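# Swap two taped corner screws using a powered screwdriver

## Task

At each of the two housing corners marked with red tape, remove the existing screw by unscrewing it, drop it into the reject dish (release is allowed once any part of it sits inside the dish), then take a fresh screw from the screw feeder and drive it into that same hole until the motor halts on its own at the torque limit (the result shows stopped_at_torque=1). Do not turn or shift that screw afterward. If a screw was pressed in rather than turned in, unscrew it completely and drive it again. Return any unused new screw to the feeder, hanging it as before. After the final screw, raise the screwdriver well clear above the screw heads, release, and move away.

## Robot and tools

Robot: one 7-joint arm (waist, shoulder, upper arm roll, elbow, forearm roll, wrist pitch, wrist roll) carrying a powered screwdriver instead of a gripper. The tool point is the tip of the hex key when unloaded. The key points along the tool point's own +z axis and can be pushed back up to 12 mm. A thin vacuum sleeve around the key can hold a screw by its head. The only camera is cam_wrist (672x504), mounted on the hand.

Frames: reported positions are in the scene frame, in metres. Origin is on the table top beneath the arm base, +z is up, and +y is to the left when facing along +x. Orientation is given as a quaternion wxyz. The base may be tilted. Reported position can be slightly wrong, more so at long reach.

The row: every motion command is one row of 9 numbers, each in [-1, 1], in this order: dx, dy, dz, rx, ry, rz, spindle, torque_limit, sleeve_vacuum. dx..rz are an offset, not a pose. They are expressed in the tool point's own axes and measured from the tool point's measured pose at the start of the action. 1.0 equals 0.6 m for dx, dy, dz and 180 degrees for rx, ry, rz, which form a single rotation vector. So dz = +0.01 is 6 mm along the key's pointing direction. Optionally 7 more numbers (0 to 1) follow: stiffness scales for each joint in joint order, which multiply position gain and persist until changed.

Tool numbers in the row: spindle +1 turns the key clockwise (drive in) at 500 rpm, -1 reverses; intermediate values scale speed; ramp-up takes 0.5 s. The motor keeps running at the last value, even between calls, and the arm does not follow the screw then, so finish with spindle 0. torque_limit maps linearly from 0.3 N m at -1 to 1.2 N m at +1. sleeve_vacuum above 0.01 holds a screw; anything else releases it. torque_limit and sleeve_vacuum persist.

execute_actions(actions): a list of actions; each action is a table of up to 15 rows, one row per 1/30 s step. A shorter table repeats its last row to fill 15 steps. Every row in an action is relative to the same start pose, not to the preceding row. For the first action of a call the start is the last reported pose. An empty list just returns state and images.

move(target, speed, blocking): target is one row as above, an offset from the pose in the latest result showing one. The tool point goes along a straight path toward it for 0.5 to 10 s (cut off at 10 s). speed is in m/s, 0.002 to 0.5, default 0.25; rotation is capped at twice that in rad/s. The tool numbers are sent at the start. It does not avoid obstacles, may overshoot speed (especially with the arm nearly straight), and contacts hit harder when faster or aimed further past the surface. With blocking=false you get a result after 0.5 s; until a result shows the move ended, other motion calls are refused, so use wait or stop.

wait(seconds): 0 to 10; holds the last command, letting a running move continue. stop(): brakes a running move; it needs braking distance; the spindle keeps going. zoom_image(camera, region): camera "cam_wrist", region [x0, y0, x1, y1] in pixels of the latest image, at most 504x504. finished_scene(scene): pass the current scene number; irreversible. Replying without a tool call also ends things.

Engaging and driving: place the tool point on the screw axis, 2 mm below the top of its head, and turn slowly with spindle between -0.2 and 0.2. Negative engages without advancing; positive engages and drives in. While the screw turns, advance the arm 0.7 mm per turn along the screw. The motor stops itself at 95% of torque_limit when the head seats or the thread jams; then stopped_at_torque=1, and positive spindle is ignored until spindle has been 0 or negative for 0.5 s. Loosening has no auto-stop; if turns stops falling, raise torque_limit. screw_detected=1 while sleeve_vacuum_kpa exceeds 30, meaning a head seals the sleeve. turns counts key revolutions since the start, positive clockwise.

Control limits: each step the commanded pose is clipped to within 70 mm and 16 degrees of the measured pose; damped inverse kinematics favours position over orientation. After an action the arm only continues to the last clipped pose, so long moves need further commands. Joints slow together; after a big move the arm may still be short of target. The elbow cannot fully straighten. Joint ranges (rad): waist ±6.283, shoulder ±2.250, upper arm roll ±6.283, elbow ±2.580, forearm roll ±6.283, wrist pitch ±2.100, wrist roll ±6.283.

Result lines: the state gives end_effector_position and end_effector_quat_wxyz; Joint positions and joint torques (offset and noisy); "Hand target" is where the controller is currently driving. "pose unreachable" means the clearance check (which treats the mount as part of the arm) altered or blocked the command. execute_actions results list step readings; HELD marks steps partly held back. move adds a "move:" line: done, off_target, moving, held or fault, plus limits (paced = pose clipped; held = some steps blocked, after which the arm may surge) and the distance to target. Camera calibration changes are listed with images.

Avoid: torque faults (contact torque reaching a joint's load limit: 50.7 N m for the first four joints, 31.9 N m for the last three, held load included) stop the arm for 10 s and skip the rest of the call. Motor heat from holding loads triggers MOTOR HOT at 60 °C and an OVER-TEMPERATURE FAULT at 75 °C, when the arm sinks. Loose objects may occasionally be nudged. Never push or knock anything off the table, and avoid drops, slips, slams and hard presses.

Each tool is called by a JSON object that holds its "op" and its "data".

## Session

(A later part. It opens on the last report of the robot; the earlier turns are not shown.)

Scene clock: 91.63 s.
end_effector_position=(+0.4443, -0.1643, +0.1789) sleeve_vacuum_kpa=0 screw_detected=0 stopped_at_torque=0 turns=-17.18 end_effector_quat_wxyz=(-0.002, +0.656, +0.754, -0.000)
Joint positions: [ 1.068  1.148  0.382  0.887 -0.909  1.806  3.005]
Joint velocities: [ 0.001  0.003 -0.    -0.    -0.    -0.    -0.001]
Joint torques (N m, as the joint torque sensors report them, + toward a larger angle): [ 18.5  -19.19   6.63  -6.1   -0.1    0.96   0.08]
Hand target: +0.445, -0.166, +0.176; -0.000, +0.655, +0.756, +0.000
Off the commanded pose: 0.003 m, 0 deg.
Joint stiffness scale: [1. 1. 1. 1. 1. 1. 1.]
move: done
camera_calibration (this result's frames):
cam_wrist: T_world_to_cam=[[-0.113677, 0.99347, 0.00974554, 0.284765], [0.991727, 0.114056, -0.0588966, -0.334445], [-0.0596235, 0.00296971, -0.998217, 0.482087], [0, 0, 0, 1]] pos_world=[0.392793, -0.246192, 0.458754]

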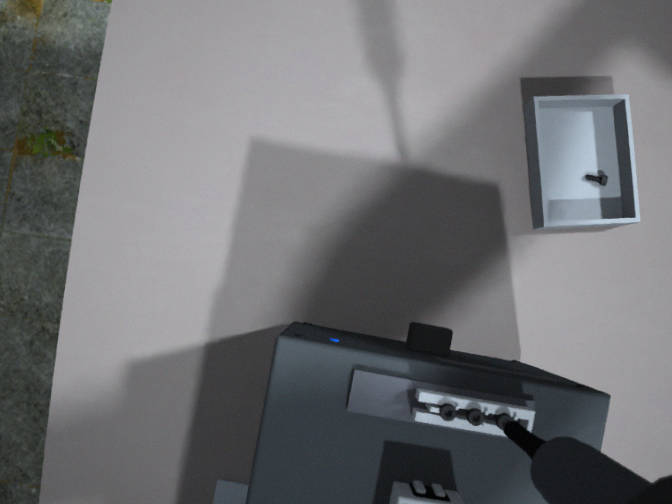

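{"op": "move", "data": {"target": [-0.0028,0.0015,0.015,-0.0008,-0.001,0,0,1,0], "speed": 0.02}}

{"op": "zoom_image", "data": {"camera": "cam_wrist", "region": [455, 377, 575, 477]}}

Scene clock: 95.23 s.
end_effector_position=(+0.4429, -0.1653, +0.1718) sleeve_vacuum_kpa=0 screw_detected=0 stopped_at_torque=0 turns=-17.18 end_effector_quat_wxyz=(-0.002, +0.660, +0.752, +0.000)
Joint positions: [ 1.062  1.148  0.382  0.912 -0.909  1.789  3.011]
Joint velocities: [-0.004 -0.003  0.     0.004 -0.    -0.001  0.001]
Joint torques (N m, as the joint torque sensors report them, + toward a larger angle): [ 18.52 -19.38   6.84  -6.07   0.05   1.14   0.23]
Hand target: +0.445, -0.166, +0.170; +0.000, +0.656, +0.754, -0.000
Off the commanded pose: 0.003 m, 1 deg.
Joint stiffness scale: [1. 1. 1. 1. 1. 1. 1.]
move: done
camera_calibration (this result's frames):
cam_wrist: T_world_to_cam=[[-0.105376, 0.994374, 0.0107905, 0.281953], [0.992658, 0.10583, -0.0585685, -0.335252], [-0.0593809, 0.00453952, -0.998225, 0.475091], [0, 0, 0, 1]] pos_world=[0.390713, -0.247043, 0.451571]

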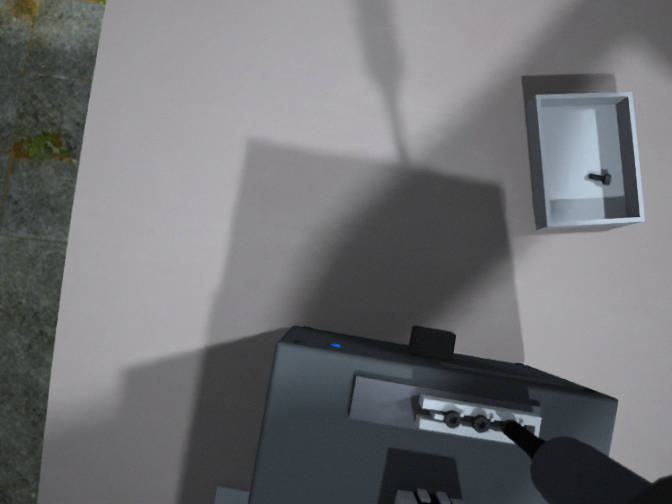

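Region (455, 377, 575, 477) of cam_wrist's 672x504 image, scaled by 4.200.

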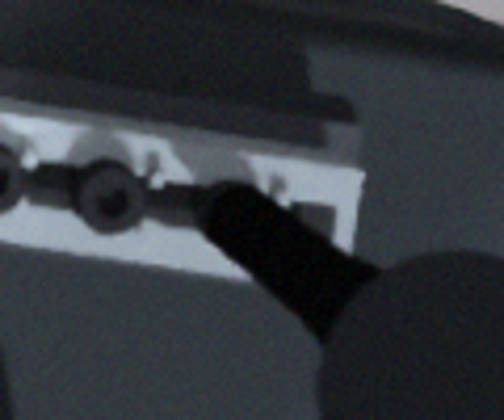

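{"op": "execute_actions", "data": {"actions": [[[0.0005,0.0058,0.003,-0.0008,-0.0005,0,0,1,0]]]}}

{"op": "zoom_image", "data": {"camera": "cam_wrist", "region": [455, 377, 575, 477]}}

Scene clock: 98.57 s.
end_effector_position=(+0.4431, -0.1650, +0.1715) sleeve_vacuum_kpa=0 screw_detected=0 stopped_at_torque=0 turns=-17.18 end_effector_quat_wxyz=(-0.002, +0.659, +0.752, +0.000)
Joint positions: [ 1.06   1.147  0.382  0.912 -0.909  1.789  3.011]
Joint velocities: [-0.     0.     0.001  0.     0.    -0.    -0.   ]
Joint torques (N m, as the joint torque sensors report them, + toward a larger angle): [ 18.6  -19.43   6.8   -6.06  -0.04   0.97   0.19]
Hand target: +0.446, -0.165, +0.170; -0.001, +0.660, +0.752, +0.001
Off the commanded pose: 0.004 m, 0 deg.
Joint stiffness scale: [1. 1. 1. 1. 1. 1. 1.]
Step readings (end_effector_position):
0: (+0.4430, -0.1652, +0.1717)
1: (+0.4430, -0.1651, +0.1717)
2: (+0.4430, -0.1651, +0.1717)
4: (+0.4431, -0.1651, +0.1716)
8: (+0.4431, -0.1650, +0.1715)
15: end_effector_position above
camera_calibration (this result's frames):
cam_wrist: T_world_to_cam=[[-0.10605, 0.994299, 0.011134, 0.281856], [0.992549, 0.106525, -0.0591439, -0.33524], [-0.0599928, 0.00477883, -0.998187, 0.475078], [0, 0, 0, 1]] pos_world=[0.391134, -0.246807, 0.451251]

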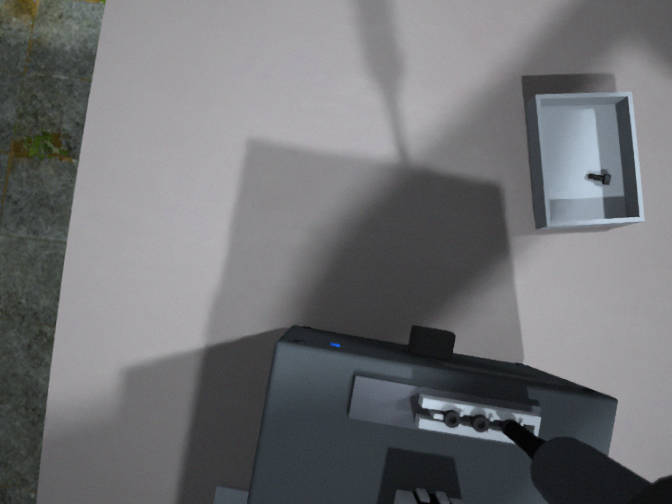

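Region (455, 377, 575, 477) of cam_wrist's 672x504 image, scaled by 4.200.

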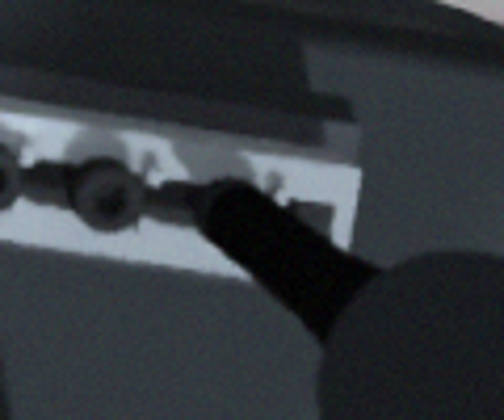

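{"op": "execute_actions", "data": {"actions": [[[0.0015,0.0068,0.002,-0.0008,-0.0005,0,0,1,0]]]}}

{"op": "zoom_image", "data": {"camera": "cam_wrist", "region": [455, 377, 575, 477]}}

Scene clock: 100.67 s.
end_effector_position=(+0.4437, -0.1644, +0.1715) sleeve_vacuum_kpa=0 screw_detected=0 stopped_at_torque=0 turns=-17.18 end_effector_quat_wxyz=(-0.002, +0.659, +0.752, -0.000)
Joint positions: [ 1.059  1.146  0.382  0.912 -0.909  1.789  3.011]
Joint velocities: [ 0.    -0.001  0.     0.     0.    -0.001  0.   ]
Joint torques (N m, as the joint torque sensors report them, + toward a larger angle): [ 18.6  -19.5    6.8   -6.11  -0.01   0.99   0.09]
Hand target: +0.447, -0.164, +0.170; -0.001, +0.659, +0.752, +0.000
Off the commanded pose: 0.004 m, 0 deg.
Joint stiffness scale: [1. 1. 1. 1. 1. 1. 1.]
Step readings (end_effector_position):
0: (+0.4431, -0.1650, +0.1715)
1: (+0.4432, -0.1649, +0.1715)
2: (+0.4433, -0.1648, +0.1715)
4: (+0.4435, -0.1647, +0.1715)
8: (+0.4436, -0.1645, +0.1715)
15: end_effector_position above
camera_calibration (this result's frames):
cam_wrist: T_world_to_cam=[[-0.107643, 0.994132, 0.0107429, 0.282127], [0.992352, 0.108094, -0.0596152, -0.335396], [-0.0604266, 0.00424357, -0.998164, 0.47521], [0, 0, 0, 1]] pos_world=[0.391915, -0.246234, 0.451312]

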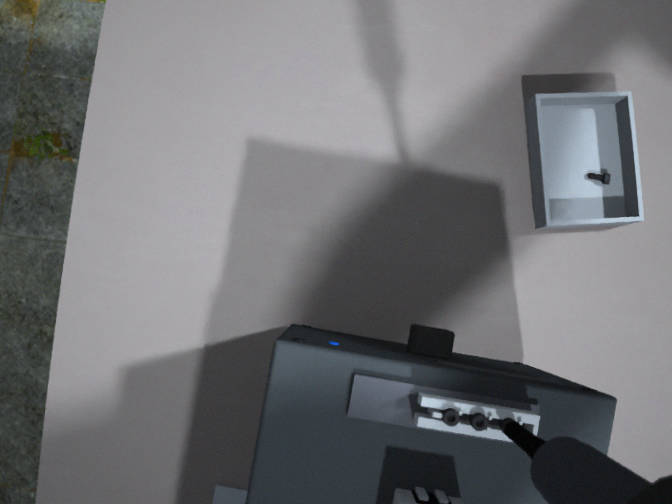

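Region (455, 377, 575, 477) of cam_wrist's 672x504 image, scaled by 4.200.

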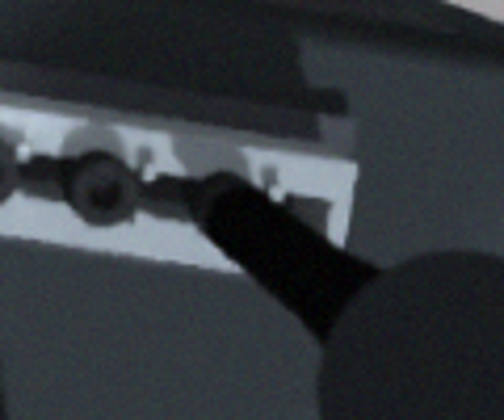

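{"op": "execute_actions", "data": {"actions": [[[-0.0015,0.004,0.0092,-0.0008,-0.001,0,0,1,1],[-0.0015,0.004,0.0092,-0.0008,-0.001,0,0,1,1],[-0.0015,0.004,0.0092,-0.0008,-0.001,0,0,1,1],[-0.0015,0.004,0.0092,-0.0008,-0.001,0,0,1,1],[-0.0015,0.004,0.0092,-0.0008,-0.001,0,0,1,1],[-0.0015,0.004,0.0092,-0.0008,-0.001,0,-0.08,1,1],[-0.0015,0.004,0.0092,-0.0008,-0.001,0,-0.08,1,1],[-0.0015,0.004,0.0092,-0.0008,-0.001,0,-0.08,1,1],[-0.0015,0.004,0.0092,-0.0008,-0.001,0,-0.08,1,1],[-0.0015,0.004,0.0092,-0.0008,-0.001,0,-0.08,1,1],[-0.0015,0.004,0.0092,-0.0008,-0.001,0,-0.08,1,1],[-0.0015,0.004,0.0092,-0.0008,-0.001,0,-0.08,1,1],[-0.0015,0.004,0.0092,-0.0008,-0.001,0,-0.08,1,1],[-0.0015,0.004,0.0092,-0.0008,-0.001,0,-0.08,1,1],[-0.0015,0.004,0.0092,-0.0008,-0.001,0,0,1,1]]]}}

{"op": "zoom_image", "data": {"camera": "cam_wrist", "region": [455, 377, 575, 477]}}

Scene clock: 108.23 s.
end_effector_position=(+0.4435, -0.1643, +0.1690) sleeve_vacuum_kpa=14 screw_detected=0 stopped_at_torque=0 turns=-17.38 end_effector_quat_wxyz=(-0.002, +0.661, +0.751, -0.000)
Joint positions: [ 1.056  1.144  0.382  0.924 -0.909  1.782  3.011]
Joint velocities: [-0.001 -0.002  0.     0.    -0.    -0.    -0.   ]
Joint torques (N m, as the joint torque sensors report them, + toward a larger angle): [ 17.5  -18.06   6.56  -5.66   0.05   0.77   0.15]
Hand target: +0.446, -0.165, +0.166; -0.000, +0.659, +0.752, -0.000
Off the commanded pose: 0.004 m, 0 deg.
Joint stiffness scale: [1. 1. 1. 1. 1. 1. 1.]
Step readings (end_effector_position):
0: (+0.4437, -0.1644, +0.1715)
1: (+0.4437, -0.1645, +0.1712)
2: (+0.4436, -0.1646, +0.1704)
4: (+0.4435, -0.1647, +0.1690)
8: (+0.4435, -0.1645, +0.1689)
15: end_effector_position above
camera_calibration (this result's frames):
cam_wrist: T_world_to_cam=[[-0.101979, 0.99473, 0.0105965, 0.279608], [0.992987, 0.102429, -0.0590356, -0.336716], [-0.0598099, 0.00450175, -0.9982, 0.472519], [0, 0, 0, 1]] pos_world=[0.39113, -0.245772, 0.448827]

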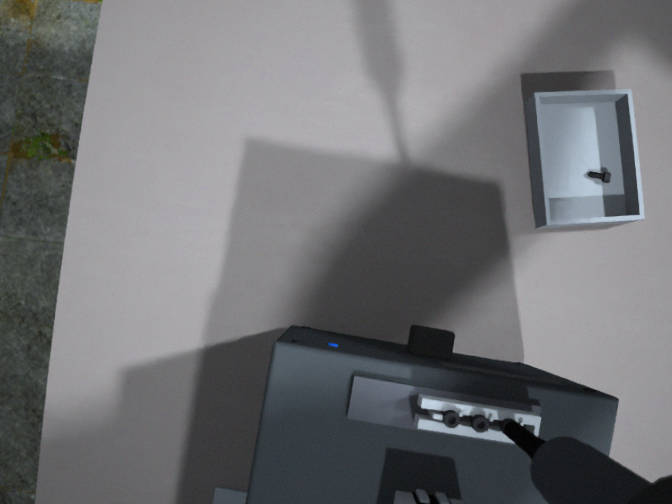

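Region (455, 377, 575, 477) of cam_wrist's 672x504 image, scaled by 4.200.

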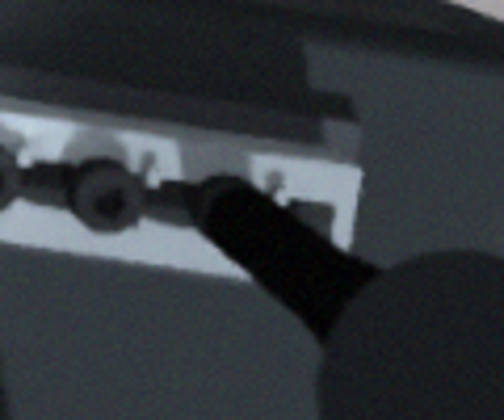

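In contact, not yet seated; turn a bit more.

{"op": "execute_actions", "data": {"actions": [[[-0.0015,0.004,0.006,-0.0008,-0.001,0,-0.08,1,1],[-0.0015,0.004,0.006,-0.0008,-0.001,0,-0.08,1,1],[-0.0015,0.004,0.006,-0.0008,-0.001,0,-0.08,1,1],[-0.0015,0.004,0.006,-0.0008,-0.001,0,-0.08,1,1],[-0.0015,0.004,0.006,-0.0008,-0.001,0,-0.08,1,1],[-0.0015,0.004,0.006,-0.0008,-0.001,0,-0.08,1,1],[-0.0015,0.004,0.006,-0.0008,-0.001,0,-0.08,1,1],[-0.0015,0.004,0.006,-0.0008,-0.001,0,-0.08,1,1],[-0.0015,0.004,0.006,-0.0008,-0.001,0,-0.08,1,1],[-0.0015,0.004,0.006,-0.0008,-0.001,0,-0.08,1,1],[-0.0015,0.004,0.006,-0.0008,-0.001,0,-0.08,1,1],[-0.0015,0.004,0.006,-0.0008,-0.001,0,-0.08,1,1],[-0.0015,0.004,0.006,-0.0008,-0.001,0,0,1,1]]]}}

{"op": "zoom_image", "data": {"camera": "cam_wrist", "region": [455, 377, 575, 477]}}

Scene clock: 113.63 s.
end_effector_position=(+0.4434, -0.1636, +0.1686) sleeve_vacuum_kpa=14 screw_detected=0 stopped_at_torque=0 turns=-17.64 end_effector_quat_wxyz=(-0.002, +0.662, +0.750, +0.000)
Joint positions: [ 1.056  1.143  0.382  0.929 -0.909  1.78   3.011]
Joint velocities: [-0.    -0.001 -0.001  0.    -0.     0.    -0.   ]
Joint torques (N m, as the joint torque sensors report them, + toward a larger angle): [ 17.58 -17.66   6.67  -5.48   0.42   0.63   0.24]
Hand target: +0.446, -0.165, +0.165; -0.000, +0.661, +0.751, -0.000
Off the commanded pose: 0.004 m, 0 deg.
Joint stiffness scale: [1. 1. 1. 1. 1. 1. 1.]
Step readings (end_effector_position):
0: (+0.4435, -0.1643, +0.1690)
1: (+0.4435, -0.1643, +0.1689)
2: (+0.4434, -0.1642, +0.1688)
4: (+0.4433, -0.1640, +0.1686)
8: (+0.4434, -0.1637, +0.1685)
15: end_effector_position above
camera_calibration (this result's frames):
cam_wrist: T_world_to_cam=[[-0.0997164, 0.994953, 0.0112225, 0.277831], [0.993248, 0.100205, -0.0584508, -0.337287], [-0.0592804, 0.00531822, -0.998227, 0.471964], [0, 0, 0, 1]] pos_world=[0.390692, -0.245141, 0.448295]

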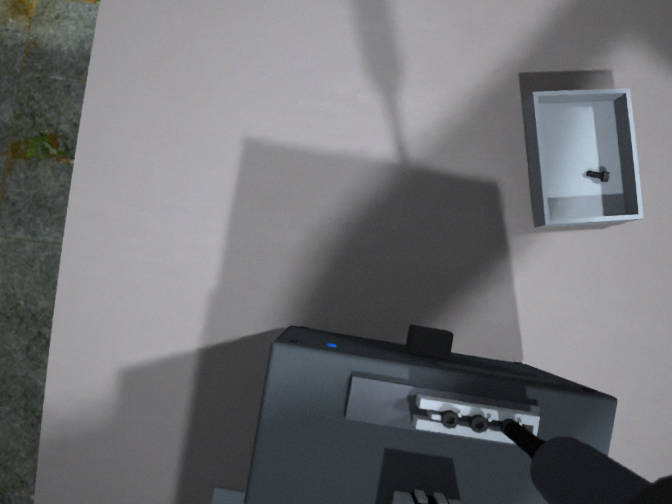

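Region (455, 377, 575, 477) of cam_wrist's 672x504 image, scaled by 4.200.

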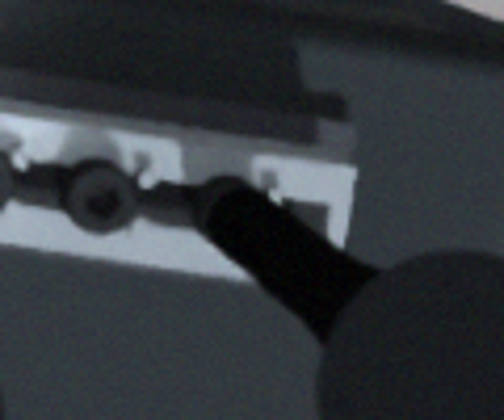

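{"op": "execute_actions", "data": {"actions": [[[0.002,-0.001,-0.009,0,0,0,0,1,0]]]}}

{"op": "zoom_image", "data": {"camera": "cam_wrist", "region": [455, 377, 575, 477]}}

Scene clock: 116.83 s.
end_effector_position=(+0.4439, -0.1640, +0.1709) sleeve_vacuum_kpa=0 screw_detected=0 stopped_at_torque=0 turns=-17.64 end_effector_quat_wxyz=(-0.001, +0.660, +0.751, -0.000)
Joint positions: [ 1.058  1.142  0.382  0.922 -0.909  1.784  3.011]
Joint velocities: [-0.001  0.002 -0.    -0.    -0.    -0.    -0.   ]
Joint torques (N m, as the joint torque sensors report them, + toward a larger angle): [ 18.5  -19.46   6.77  -6.09  -0.01   1.     0.1 ]
Hand target: +0.443, -0.162, +0.174; -0.002, +0.662, +0.750, +0.000
Off the commanded pose: 0.004 m, 0 deg.
Joint stiffness scale: [1. 1. 1. 1. 1. 1. 1.]
Step readings (end_effector_position):
0: (+0.4434, -0.1636, +0.1686)
1: (+0.4435, -0.1636, +0.1687)
2: (+0.4436, -0.1635, +0.1694)
4: (+0.4438, -0.1636, +0.1703)
8: (+0.4439, -0.1638, +0.1708)
15: end_effector_position above
camera_calibration (this result's frames):
cam_wrist: T_world_to_cam=[[-0.103767, 0.99456, 0.00907653, 0.280306], [0.99289, 0.104119, -0.0576899, -0.336942], [-0.0583211, 0.0030257, -0.998293, 0.473562], [0, 0, 0, 1]] pos_world=[0.391251, -0.245132, 0.450772]

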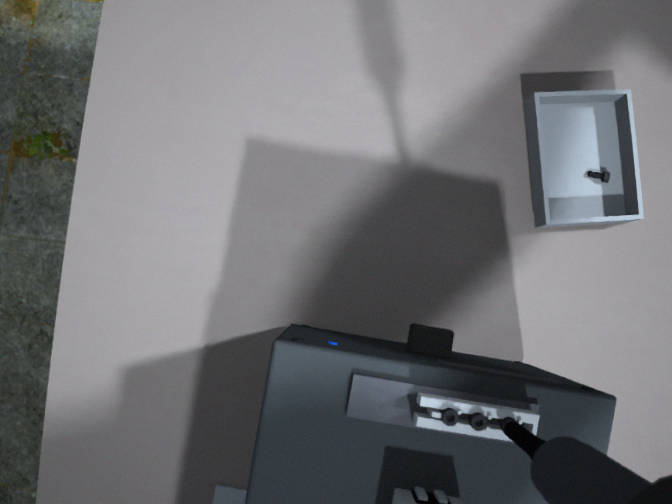

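Region (455, 377, 575, 477) of cam_wrist's 672x504 image, scaled by 4.200.

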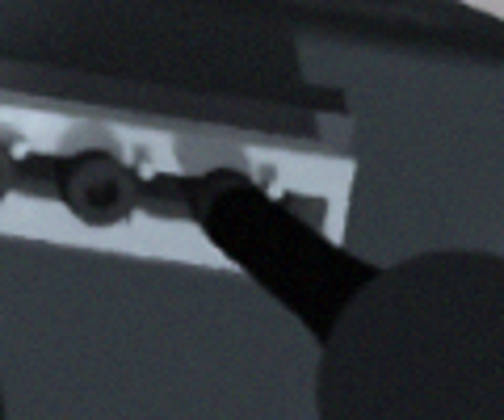

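{"op": "execute_actions", "data": {"actions": [[[-0.002,0.0008,0.009,0,0,0,-0.15,1,1],[-0.002,0.0008,0.009,0,0,0,-0.15,1,1],[-0.002,0.0008,0.009,0,0,0,-0.15,1,1],[-0.002,0.0008,0.009,0,0,0,-0.15,1,1],[-0.002,0.0008,0.009,0,0,0,-0.15,1,1],[-0.002,0.0008,0.009,0,0,0,-0.15,1,1],[-0.002,0.0008,0.009,0,0,0,-0.15,1,1],[-0.002,0.0008,0.009,0,0,0,-0.15,1,1],[-0.002,0.0008,0.009,0,0,0,-0.15,1,1],[-0.002,0.0008,0.009,0,0,0,-0.15,1,1],[-0.002,0.0008,0.009,0,0,0,-0.15,1,1],[-0.002,0.0008,0.009,0,0,0,0,1,1]]]}}

{"op": "zoom_image", "data": {"camera": "cam_wrist", "region": [455, 377, 575, 477]}}

Scene clock: 122.73 s.
end_effector_position=(+0.4435, -0.1637, +0.1686) sleeve_vacuum_kpa=38 screw_detected=1 stopped_at_torque=0 turns=-18.07 end_effector_quat_wxyz=(-0.002, +0.662, +0.750, +0.000)
Joint positions: [ 1.056  1.143  0.382  0.929 -0.909  1.78   3.011]
Joint velocities: [-0.001  0.001  0.     0.    -0.    -0.001  0.   ]
Joint torques (N m, as the joint torque sensors report them, + toward a larger angle): [ 18.48 -19.32   7.01  -5.9    0.09   1.01   0.17]
Hand target: +0.445, -0.165, +0.166; -0.001, +0.660, +0.751, -0.000
Off the commanded pose: 0.004 m, 0 deg.
Joint stiffness scale: [1. 1. 1. 1. 1. 1. 1.]
Step readings (end_effector_position):
0: (+0.4439, -0.1640, +0.1709)
1: (+0.4439, -0.1639, +0.1708)
2: (+0.4437, -0.1639, +0.1704)
4: (+0.4435, -0.1639, +0.1693)
8: (+0.4435, -0.1638, +0.1688)
15: end_effector_position above
camera_calibration (this result's frames):
cam_wrist: T_world_to_cam=[[-0.0997839, 0.99495, 0.0108466, 0.278018], [0.99325, 0.100249, -0.0583414, -0.337352], [-0.0591341, 0.00495183, -0.998238, 0.471892], [0, 0, 0, 1]] pos_world=[0.390721, -0.245132, 0.448364]

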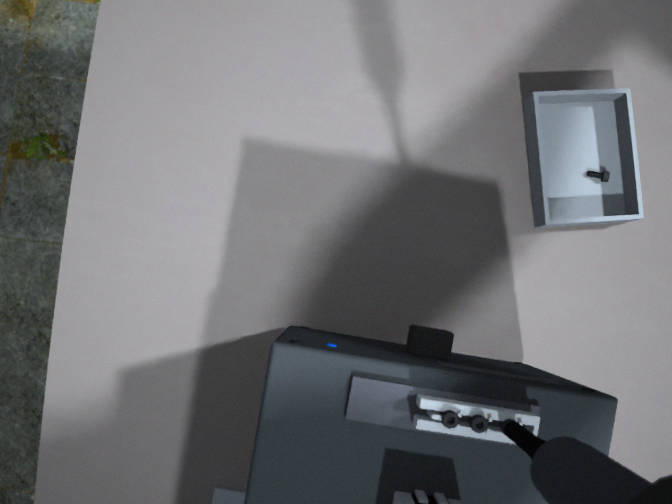

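Region (455, 377, 575, 477) of cam_wrist's 672x504 image, scaled by 4.200.

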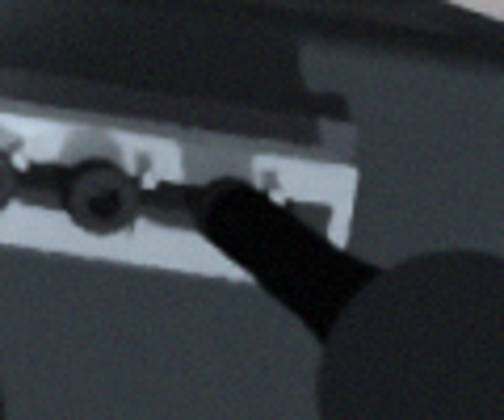

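{"op": "execute_actions", "data": {"actions": []}}

Scene clock: 136.87 s.
end_effector_position=(+0.4435, -0.1637, +0.1686) sleeve_vacuum_kpa=39 screw_detected=1 stopped_at_torque=0 turns=-18.07 end_effector_quat_wxyz=(-0.002, +0.662, +0.750, +0.000)
Joint positions: [ 1.056  1.143  0.382  0.929 -0.909  1.78   3.011]
Joint velocities: [-0.001  0.001  0.    -0.     0.     0.001  0.001]
Joint torques (N m, as the joint torque sensors report them, + toward a larger angle): [ 18.58 -19.19   7.04  -5.97   0.13   1.07   0.16]
Hand target: +0.445, -0.165, +0.166; -0.001, +0.660, +0.751, -0.000
Off the commanded pose: 0.004 m, 0 deg.
Joint stiffness scale: [1. 1. 1. 1. 1. 1. 1.]
camera_calibration (this result's frames):
cam_wrist: T_world_to_cam=[[-0.0997868, 0.99495, 0.0108454, 0.27802], [0.99325, 0.100252, -0.0583461, -0.337352], [-0.0591387, 0.00494999, -0.998238, 0.47189], [0, 0, 0, 1]] pos_world=[0.390724, -0.245131, 0.448359]

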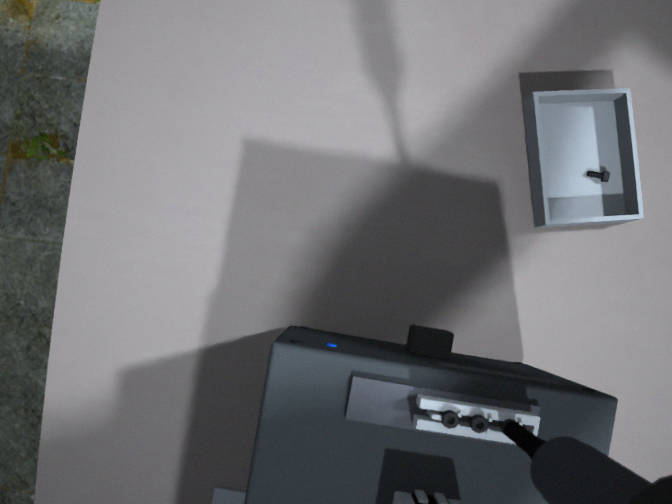

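{"op": "move", "data": {"target": [0.001,-0.002,-0.048,0,0,0,0,1,1], "speed": 0.03}}

Scene clock: 139.57 s.
end_effector_position=(+0.4449, -0.1638, +0.1955) sleeve_vacuum_kpa=40 screw_detected=1 stopped_at_torque=0 turns=-18.07 end_effector_quat_wxyz=(+0.000, +0.658, +0.753, -0.000)
Joint positions: [ 1.09   1.149  0.383  0.839 -0.909  1.842  2.979]
Joint velocities: [ 0.005  0.003  0.    -0.004 -0.     0.002 -0.001]
Joint torques (N m, as the joint torque sensors report them, + toward a larger angle): [ 17.93 -19.64   6.32  -5.9   -0.05   1.     0.13]
Hand target: +0.442, -0.163, +0.197; -0.002, +0.662, +0.750, +0.000
Off the commanded pose: 0.003 m, 1 deg.
Joint stiffness scale: [1. 1. 1. 1. 1. 1. 1.]
move: done
camera_calibration (this result's frames):
cam_wrist: T_world_to_cam=[[-0.108499, 0.994073, 0.00688045, 0.282485], [0.992495, 0.108714, -0.0559842, -0.335933], [-0.0564004, 0.0007546, -0.998408, 0.496964], [0, 0, 0, 1]] pos_world=[0.39209, -0.244665, 0.475422]

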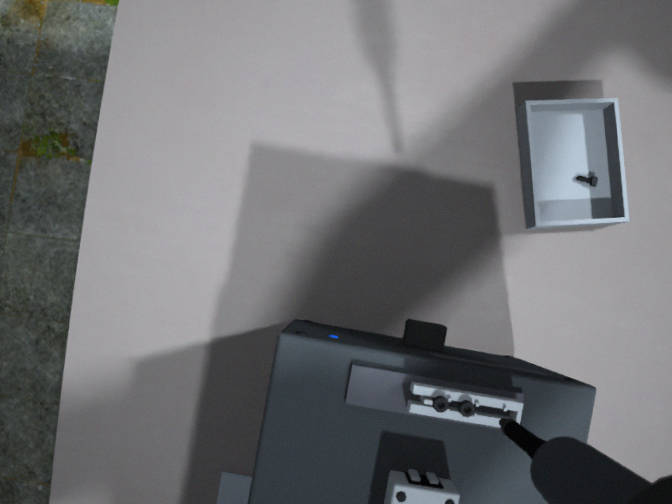

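{"op": "move", "data": {"target": [0.4643,0.1855,0.187,0,0,0,0,1,1], "speed": 0.2}}

{"op": "zoom_image", "data": {"camera": "cam_wrist", "region": [455, 377, 575, 477]}}

Scene clock: 148.37 s.
end_effector_position=(+0.5139, +0.1262, +0.0852) sleeve_vacuum_kpa=40 screw_detected=1 stopped_at_torque=0 turns=-18.07 end_effector_quat_wxyz=(-0.002, +0.657, +0.753, -0.001)
Joint positions: [ 0.603  0.555  0.347  1.566 -0.928  1.52   2.784]
Joint velocities: [-0.004 -0.003  0.001  0.    -0.    -0.     0.001]
Joint torques (N m, as the joint torque sensors report them, + toward a larger angle): [ 15.83 -14.34   8.7   -6.13  -0.21   1.01   0.2 ]
Hand target: +0.518, +0.128, +0.084; +0.001, +0.659, +0.752, +0.001
Off the commanded pose: 0.005 m, 0 deg.
Joint stiffness scale: [1. 1. 1. 1. 1. 1. 1.]
move: off_target
camera_calibration (this result's frames):
cam_wrist: T_world_to_cam=[[-0.110906, 0.993783, 0.00974652, 0.00349483], [0.991925, 0.111295, -0.0608049, -0.441782], [-0.0615116, 0.00292419, -0.998102, 0.392822], [0, 0, 0, 1]] pos_world=[0.462765, 0.0445464, 0.36518]

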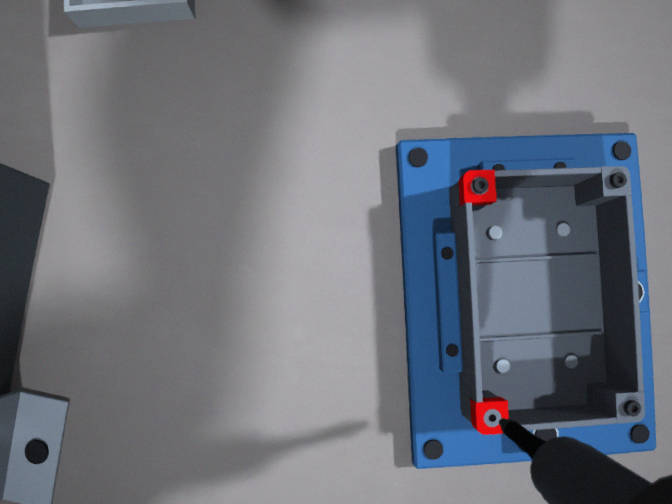

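Region (455, 377, 575, 477) of cam_wrist's 672x504 image, scaled by 4.200.

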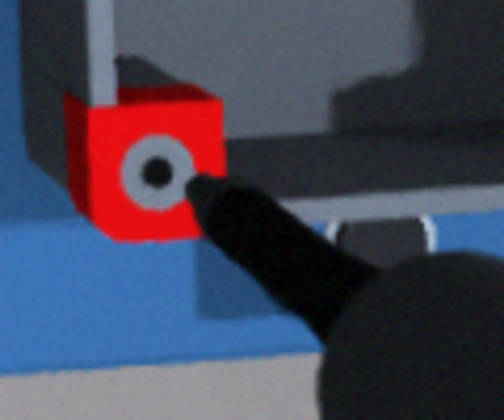

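{"op": "move", "data": {"target": [0.0005,0.0085,0.0237,-0.002,-0.0005,0,0,1,1], "speed": 0.03}}

{"op": "zoom_image", "data": {"camera": "cam_wrist", "region": [455, 377, 575, 477]}}

Scene clock: 153.93 s.
end_effector_position=(+0.5156, +0.1264, +0.0738) sleeve_vacuum_kpa=40 screw_detected=1 stopped_at_torque=0 turns=-18.07 end_effector_quat_wxyz=(-0.001, +0.658, +0.753, -0.002)
Joint positions: [ 0.589  0.557  0.337  1.583 -0.935  1.489  2.784]
Joint velocities: [ 0.001  0.001 -0.005  0.001  0.    -0.002  0.001]
Joint torques (N m, as the joint torque sensors report them, + toward a larger angle): [ 15.66 -14.32   8.62  -5.95  -0.18   1.19   0.17]
Hand target: +0.519, +0.127, +0.071; +0.000, +0.658, +0.753, +0.001
Off the commanded pose: 0.004 m, 0 deg.
Joint stiffness scale: [1. 1. 1. 1. 1. 1. 1.]
move: off_target
camera_calibration (this result's frames):
cam_wrist: T_world_to_cam=[[-0.110666, 0.993833, 0.00703987, 0.00369625], [0.991986, 0.11089, -0.0605621, -0.444173], [-0.0609692, 0.000281269, -0.99814, 0.381656], [0, 0, 0, 1]] pos_world=[0.464292, 0.0454734, 0.35402]

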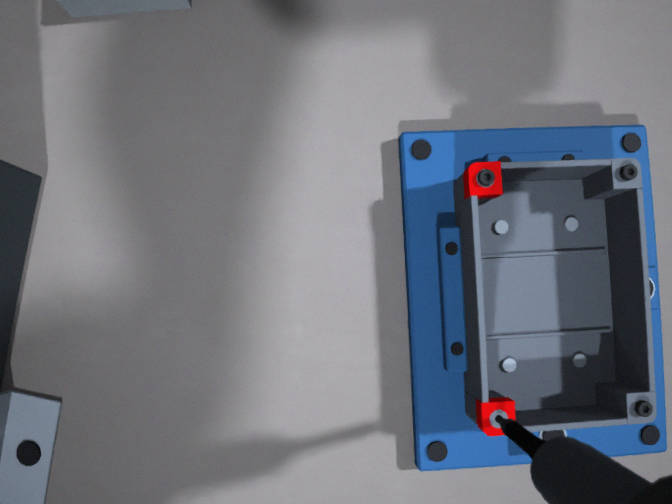

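Region (455, 377, 575, 477) of cam_wrist's 672x504 image, scaled by 4.200.

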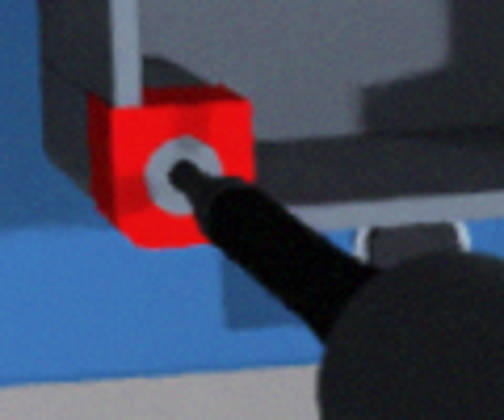

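{"op": "move", "data": {"target": [-0.0002,0.0043,0.011,-0.002,0,0,0,1,1], "speed": 0.02}}

{"op": "zoom_image", "data": {"camera": "cam_wrist", "region": [455, 377, 575, 477]}}

Scene clock: 160.73 s.
end_effector_position=(+0.5152, +0.1259, +0.0700) sleeve_vacuum_kpa=40 screw_detected=1 stopped_at_torque=0 turns=-18.07 end_effector_quat_wxyz=(-0.001, +0.659, +0.752, -0.002)
Joint positions: [ 0.587  0.558  0.331  1.592 -0.936  1.478  2.784]
Joint velocities: [-0.002 -0.    -0.01   0.001  0.    -0.004 -0.   ]
Joint torques (N m, as the joint torque sensors report them, + toward a larger angle): [ 15.62 -14.25   9.03  -6.05  -0.18   1.06   0.17]
Hand target: +0.518, +0.127, +0.067; +0.001, +0.658, +0.753, +0.000
Off the commanded pose: 0.004 m, 0 deg.
Joint stiffness scale: [1. 1. 1. 1. 1. 1. 1.]
move: off_target
camera_calibration (this result's frames):
cam_wrist: T_world_to_cam=[[-0.10781, 0.994153, 0.00605492, 0.00269632], [0.992299, 0.107978, -0.0606967, -0.443659], [-0.0609956, -0.000535404, -0.998138, 0.37788], [0, 0, 0, 1]] pos_world=[0.463582, 0.0454273, 0.350231]

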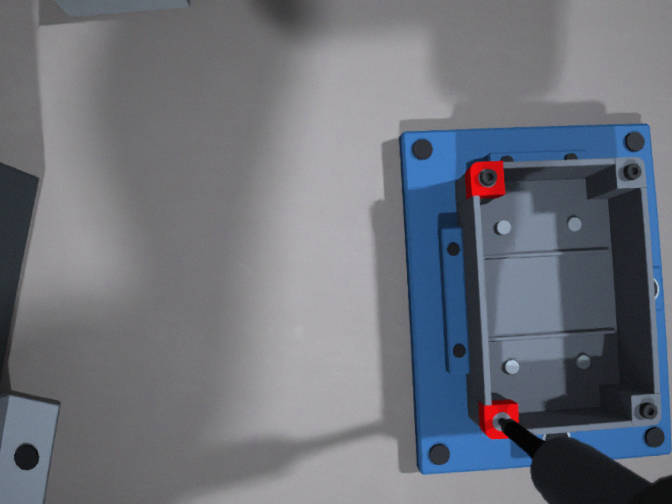

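Region (455, 377, 575, 477) of cam_wrist's 672x504 image, scaled by 4.200.

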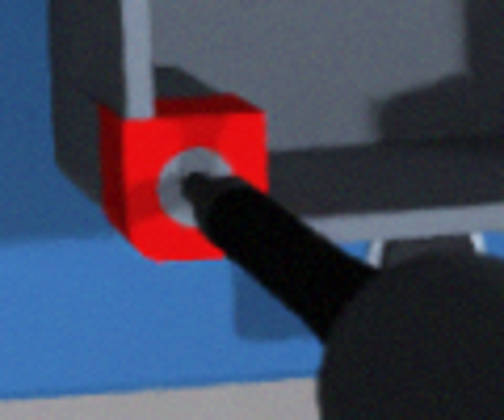

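{"op": "move", "data": {"target": [0.0008,0.0045,0.0105,-0.002,0,0,0,0.5,1], "speed": 0.01}}

{"op": "zoom_image", "data": {"camera": "cam_wrist", "region": [455, 377, 575, 477]}}

Scene clock: 164.47 s.
end_effector_position=(+0.5144, +0.1254, +0.0668) sleeve_vacuum_kpa=40 screw_detected=1 stopped_at_torque=0 turns=-18.07 end_effector_quat_wxyz=(-0.001, +0.660, +0.751, -0.003)
Joint positions: [ 0.585  0.558  0.328  1.6   -0.936  1.468  2.784]
Joint velocities: [ 0.002 -0.001 -0.001 -0.     0.    -0.001  0.002]
Joint torques (N m, as the joint torque sensors report them, + toward a larger angle): [ 14.53 -13.31   8.04  -5.55  -0.25   0.62   0.1 ]
Hand target: +0.518, +0.127, +0.064; +0.001, +0.659, +0.752, +0.000
Off the commanded pose: 0.005 m, 0 deg.
Joint stiffness scale: [1. 1. 1. 1. 1. 1. 1.]
move: off_target
camera_calibration (this result's frames):
cam_wrist: T_world_to_cam=[[-0.104661, 0.994496, 0.00496119, 0.00153759], [0.992618, 0.104768, -0.0611065, -0.442804], [-0.0612899, -0.00147089, -0.998119, 0.374955], [0, 0, 0, 1]] pos_world=[0.462677, 0.045414, 0.347184]

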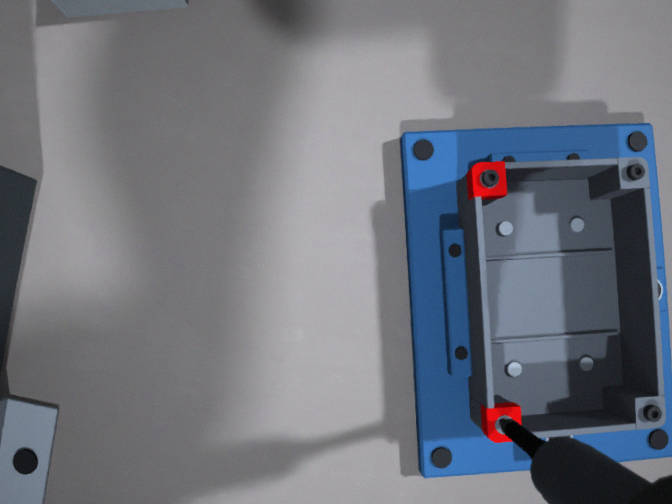

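Region (455, 377, 575, 477) of cam_wrist's 672x504 image, scaled by 4.200.

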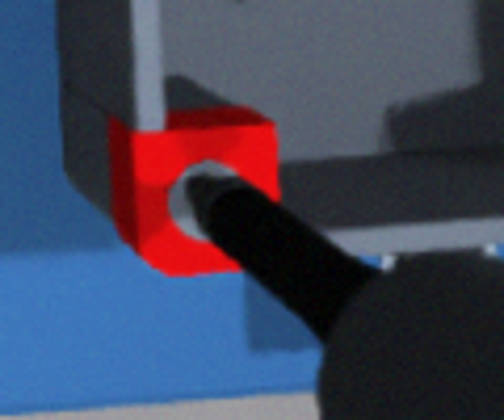

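{"op": "execute_actions", "data": {"actions": [[[0.0023,0.0077,0.0045,-0.002,0.0008,0,0,0.5,1]]]}}

{"op": "zoom_image", "data": {"camera": "cam_wrist", "region": [455, 377, 575, 477]}}

Scene clock: 170.27 s.
end_effector_position=(+0.5145, +0.1254, +0.0668) sleeve_vacuum_kpa=40 screw_detected=1 stopped_at_torque=0 turns=-18.07 end_effector_quat_wxyz=(-0.001, +0.660, +0.751, -0.003)
Joint positions: [ 0.585  0.558  0.328  1.6   -0.937  1.468  2.784]
Joint velocities: [-0.002 -0.     0.    -0.    -0.     0.     0.   ]
Joint torques (N m, as the joint torque sensors report them, + toward a larger angle): [ 14.41 -13.4    8.2   -5.55  -0.35   0.67   0.2 ]
Hand target: +0.519, +0.127, +0.064; +0.000, +0.660, +0.751, +0.000
Off the commanded pose: 0.005 m, 0 deg.
Joint stiffness scale: [1. 1. 1. 1. 1. 1. 1.]
Step readings (end_effector_position):
0: (+0.5144, +0.1254, +0.0668)
1: (+0.5144, +0.1254, +0.0668)
2: (+0.5145, +0.1254, +0.0668)
4: (+0.5145, +0.1254, +0.0668)
8: (+0.5145, +0.1254, +0.0668)
15: end_effector_position above
camera_calibration (this result's frames):
cam_wrist: T_world_to_cam=[[-0.104662, 0.994495, 0.00498751, 0.00152264], [0.992622, 0.104771, -0.061026, -0.442851], [-0.0612126, -0.00143639, -0.998124, 0.374894], [0, 0, 0, 1]] pos_world=[0.462691, 0.0454221, 0.347157]

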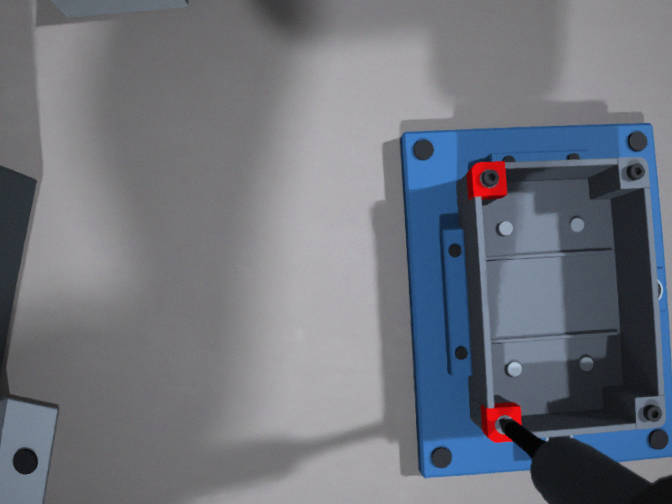

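Region (455, 377, 575, 477) of cam_wrist's 672x504 image, scaled by 4.200.

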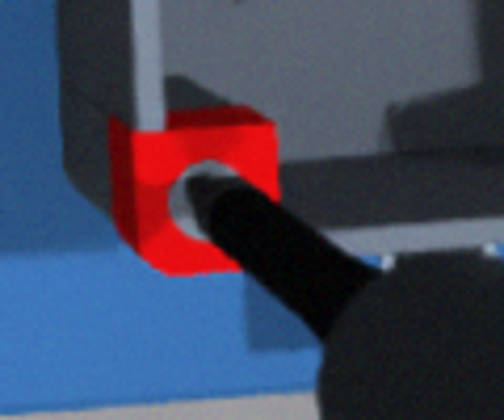

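{"op": "execute_actions", "data": {"actions": [[[0.005,0.0095,0.0045,-0.002,0.0008,0,0,0.5,1]]]}}

{"op": "zoom_image", "data": {"camera": "cam_wrist", "region": [455, 377, 575, 477]}}

Scene clock: 172.87 s.
end_effector_position=(+0.5151, +0.1265, +0.0662) sleeve_vacuum_kpa=33 screw_detected=1 stopped_at_torque=0 turns=-18.07 end_effector_quat_wxyz=(-0.001, +0.660, +0.751, -0.002)
Joint positions: [ 0.583  0.558  0.328  1.6   -0.938  1.468  2.782]
Joint velocities: [-0.     0.002  0.001  0.    -0.     0.     0.001]
Joint torques (N m, as the joint torque sensors report them, + toward a larger angle): [ 14.19 -13.27   7.98  -5.25  -0.04   1.06   0.2 ]
Hand target: +0.520, +0.129, +0.064; +0.000, +0.660, +0.751, +0.000
Off the commanded pose: 0.006 m, 0 deg.
Joint stiffness scale: [1. 1. 1. 1. 1. 1. 1.]
Step readings (end_effector_position):
0: (+0.5145, +0.1254, +0.0668)
1: (+0.5145, +0.1255, +0.0668)
2: (+0.5145, +0.1256, +0.0667)
4: (+0.5146, +0.1259, +0.0665)
8: (+0.5147, +0.1261, +0.0664)
15: end_effector_position above
camera_calibration (this result's frames):
cam_wrist: T_world_to_cam=[[-0.103974, 0.99456, 0.00631173, 0.0000929744], [0.992706, 0.104166, -0.0607019, -0.443602], [-0.0610291, -0.0000457459, -0.998136, 0.374102], [0, 0, 0, 1]] pos_world=[0.463207, 0.0461328, 0.346477]

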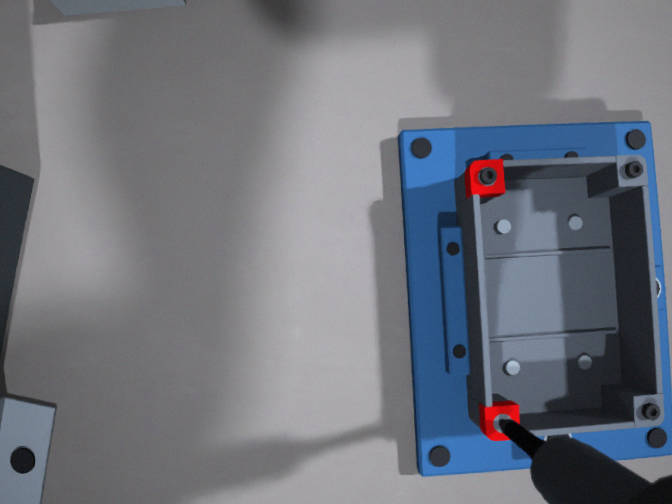

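Region (455, 377, 575, 477) of cam_wrist's 672x504 image, scaled by 4.200.

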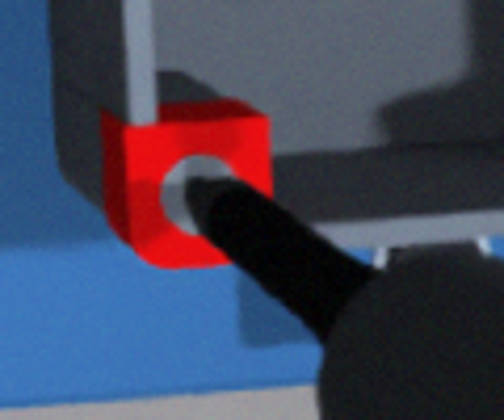

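{"op": "execute_actions", "data": {"actions": [[[0.0,0.005,0.0065,-0.002,0,0,0.3,0.5,1]],[[0.001,0.0055,0.008,-0.002,0,0,0.6,0.5,1],[0.001,0.0055,0.008,-0.002,0,0,0.6,0.5,1],[0.001,0.0055,0.008,-0.002,0,0,0.6,0.5,1],[0.001,0.0055,0.008,-0.002,0,0,0.6,0.5,1],[0.001,0.0055,0.008,-0.002,0,0,0.6,0.5,1],[0.001,0.0055,0.008,-0.002,0,0,0.6,0.5,1],[0.001,0.0055,0.008,-0.002,0,0,0.6,0.5,1],[0.001,0.0055,0.008,-0.002,0,0,0.6,0.5,1],[0.001,0.0055,0.008,-0.002,0,0,0.6,0.5,1],[0.001,0.0055,0.008,-0.002,0,0,0.6,0.5,1],[0.001,0.0055,0.008,-0.002,0,0,0.6,0.5,1],[0.001,0.0055,0.008,-0.002,0,0,0.6,0.5,1],[0.001,0.0055,0.008,-0.002,0,0,0,0.5,1]]]}}

{"op": "zoom_image", "data": {"camera": "cam_wrist", "region": [455, 377, 575, 477]}}

Scene clock: 178.43 s.
end_effector_position=(+0.5153, +0.1259, +0.0643) sleeve_vacuum_kpa=40 screw_detected=1 stopped_at_torque=0 turns=-15.12 end_effector_quat_wxyz=(+0.000, +0.661, +0.750, -0.002)
Joint positions: [ 0.582  0.558  0.327  1.606 -0.941  1.461  2.782]
Joint velocities: [-0.     0.     0.    -0.     0.    -0.001  0.001]
Joint torques (N m, as the joint torque sensors report them, + toward a larger angle): [ 14.63 -13.28   8.36  -5.66  -0.05   0.51   0.14]
Hand target: +0.518, +0.127, +0.061; +0.002, +0.661, +0.751, +0.000
Off the commanded pose: 0.005 m, 0 deg.
Joint stiffness scale: [1. 1. 1. 1. 1. 1. 1.]
Step readings (end_effector_position; steps 1 to 15: 1st action; 16 to 30: 2nd action):
0: (+0.5151, +0.1265, +0.0662)
1: (+0.5152, +0.1263, +0.0662)
2: (+0.5154, +0.1260, +0.0660)
4: (+0.5154, +0.1259, +0.0659)
8: (+0.5153, +0.1258, +0.0658)
15: (+0.5153, +0.1259, +0.0657)
16: (+0.5154, +0.1258, +0.0656)
17: (+0.5154, +0.1258, +0.0652)
19: (+0.5153, +0.1258, +0.0647)
23: (+0.5153, +0.1259, +0.0645)
30: end_effector_position above
camera_calibration (this result's frames):
cam_wrist: T_world_to_cam=[[-0.100473, 0.994927, 0.00505873, -0.00104124], [0.993186, 0.100596, -0.0588412, -0.443816], [-0.0590516, -0.000887701, -0.998255, 0.37132], [0, 0, 0, 1]] pos_world=[0.462614, 0.0460119, 0.344563]

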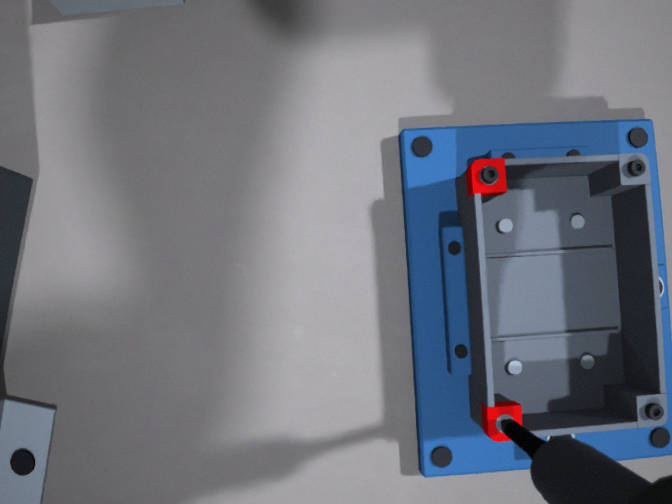

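Region (455, 377, 575, 477) of cam_wrist's 672x504 image, scaled by 4.200.

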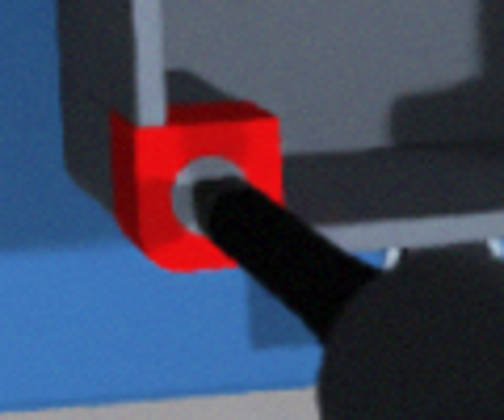

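{"op": "execute_actions", "data": {"actions": [[[0.001,0.005,0.0085,-0.0015,0.0005,0,0.8,0.5,1]],[[0.001,0.005,0.0097,-0.0015,0.0005,0,0.8,0.5,1]],[[0.001,0.005,0.0097,-0.0015,0.0005,0,0.8,0.5,1]],[[0.001,0.005,0.0072,-0.0015,0.0005,0,0.6,0.5,1]]]}}

Scene clock: 188.33 s.
end_effector_position=(+0.5153, +0.1259, +0.0572) sleeve_vacuum_kpa=39 screw_detected=1 stopped_at_torque=1 turns=-4.36 end_effector_quat_wxyz=(-0.000, +0.662, +0.750, -0.003)
Joint positions: [ 0.577  0.56   0.316  1.617 -0.943  1.442  2.782]
Joint velocities: [-0.001 -0.001  0.    -0.    -0.    -0.     0.   ]
Joint torques (N m, as the joint torque sensors report them, + toward a larger angle): [ 15.09 -13.87   8.54  -5.75  -0.58   0.62  -0.09]
Hand target: +0.518, +0.127, +0.054; +0.001, +0.662, +0.750, -0.000
Off the commanded pose: 0.004 m, 0 deg.
Joint stiffness scale: [1. 1. 1. 1. 1. 1. 1.]
Step readings (end_effector_position; steps 1 to 15: 1st action; 16 to 30: 2nd action; 31 to 45: 3rd action; 46 to 60: 4th action):
0: (+0.5153, +0.1259, +0.0643)
1: (+0.5154, +0.1259, +0.0642)
2: (+0.5154, +0.1259, +0.0640)
4: (+0.5153, +0.1259, +0.0636)
8: (+0.5153, +0.1259, +0.0634)
15: (+0.5154, +0.1259, +0.0631)
16: (+0.5154, +0.1259, +0.0628)
17: (+0.5154, +0.1259, +0.0624)
19: (+0.5154, +0.1259, +0.0618)
23: (+0.5153, +0.1259, +0.0614)
30: (+0.5153, +0.1259, +0.0608)
31: (+0.5154, +0.1259, +0.0605)
32: (+0.5154, +0.1259, +0.0601)
34: (+0.5153, +0.1259, +0.0595)
38: (+0.5153, +0.1259, +0.0591)
45: (+0.5153, +0.1259, +0.0585)
46: (+0.5153, +0.1259, +0.0583)
47: (+0.5153, +0.1259, +0.0582)
49: (+0.5153, +0.1259, +0.0580)
53: (+0.5153, +0.1259, +0.0576)
60: end_effector_position above
camera_calibration (this result's frames):
cam_wrist: T_world_to_cam=[[-0.0997712, 0.994998, 0.00489336, -0.00144799], [0.993172, 0.0998845, -0.0602718, -0.444057], [-0.0604591, -0.00115344, -0.99817, 0.364898], [0, 0, 0, 1]] pos_world=[0.462942, 0.0462161, 0.337473]

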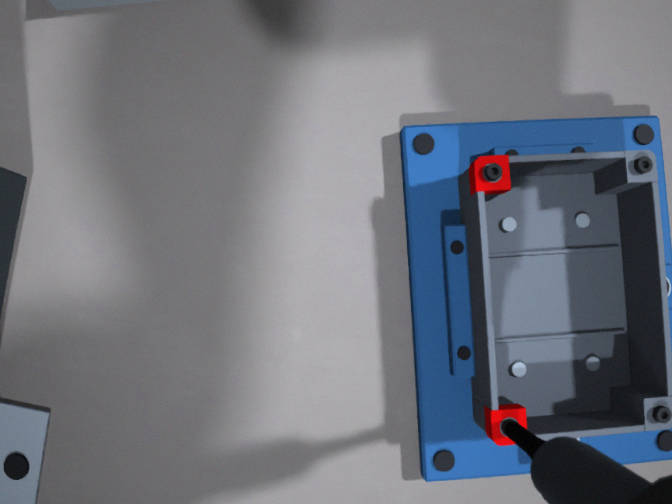

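{"op": "move", "data": {"target": [0,-0.003,-0.02,0,0,0,0,0.5,0], "speed": 0.03}}

Scene clock: 196.23 s.
end_effector_position=(+0.5166, +0.1265, +0.0663) sleeve_vacuum_kpa=0 screw_detected=0 stopped_at_torque=1 turns=-4.36 end_effector_quat_wxyz=(+0.001, +0.661, +0.750, +0.000)
Joint positions: [ 0.587  0.556  0.325  1.605 -0.942  1.463  2.782]
Joint velocities: [-0.     0.     0.006 -0.001 -0.     0.003 -0.002]
Joint torques (N m, as the joint torque sensors report them, + toward a larger angle): [ 15.66 -14.29   8.88  -6.03  -0.23   0.88   0.09]
Hand target: +0.514, +0.126, +0.069; -0.000, +0.662, +0.750, -0.002
Off the commanded pose: 0.004 m, 0 deg.
Joint stiffness scale: [1. 1. 1. 1. 1. 1. 1.]
move: off_target
camera_calibration (this result's frames):
cam_wrist: T_world_to_cam=[[-0.100918, 0.994876, 0.00605314, -0.00137334], [0.99339, 0.101098, -0.0543583, -0.445501], [-0.0546918, 0.000527386, -0.998503, 0.370968], [0, 0, 0, 1]] pos_world=[0.462706, 0.0462099, 0.346204]

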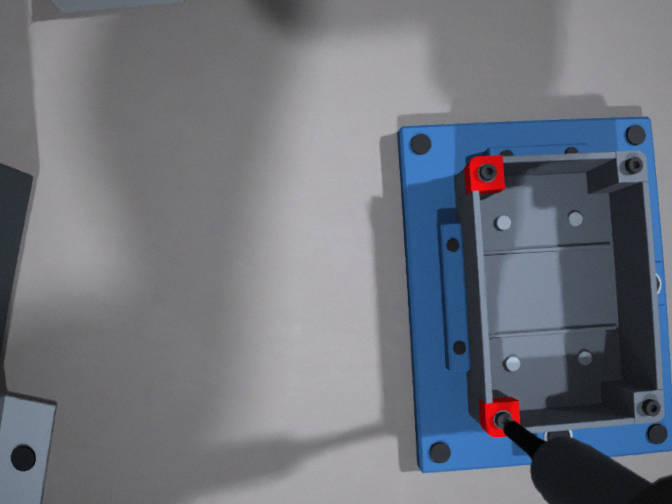

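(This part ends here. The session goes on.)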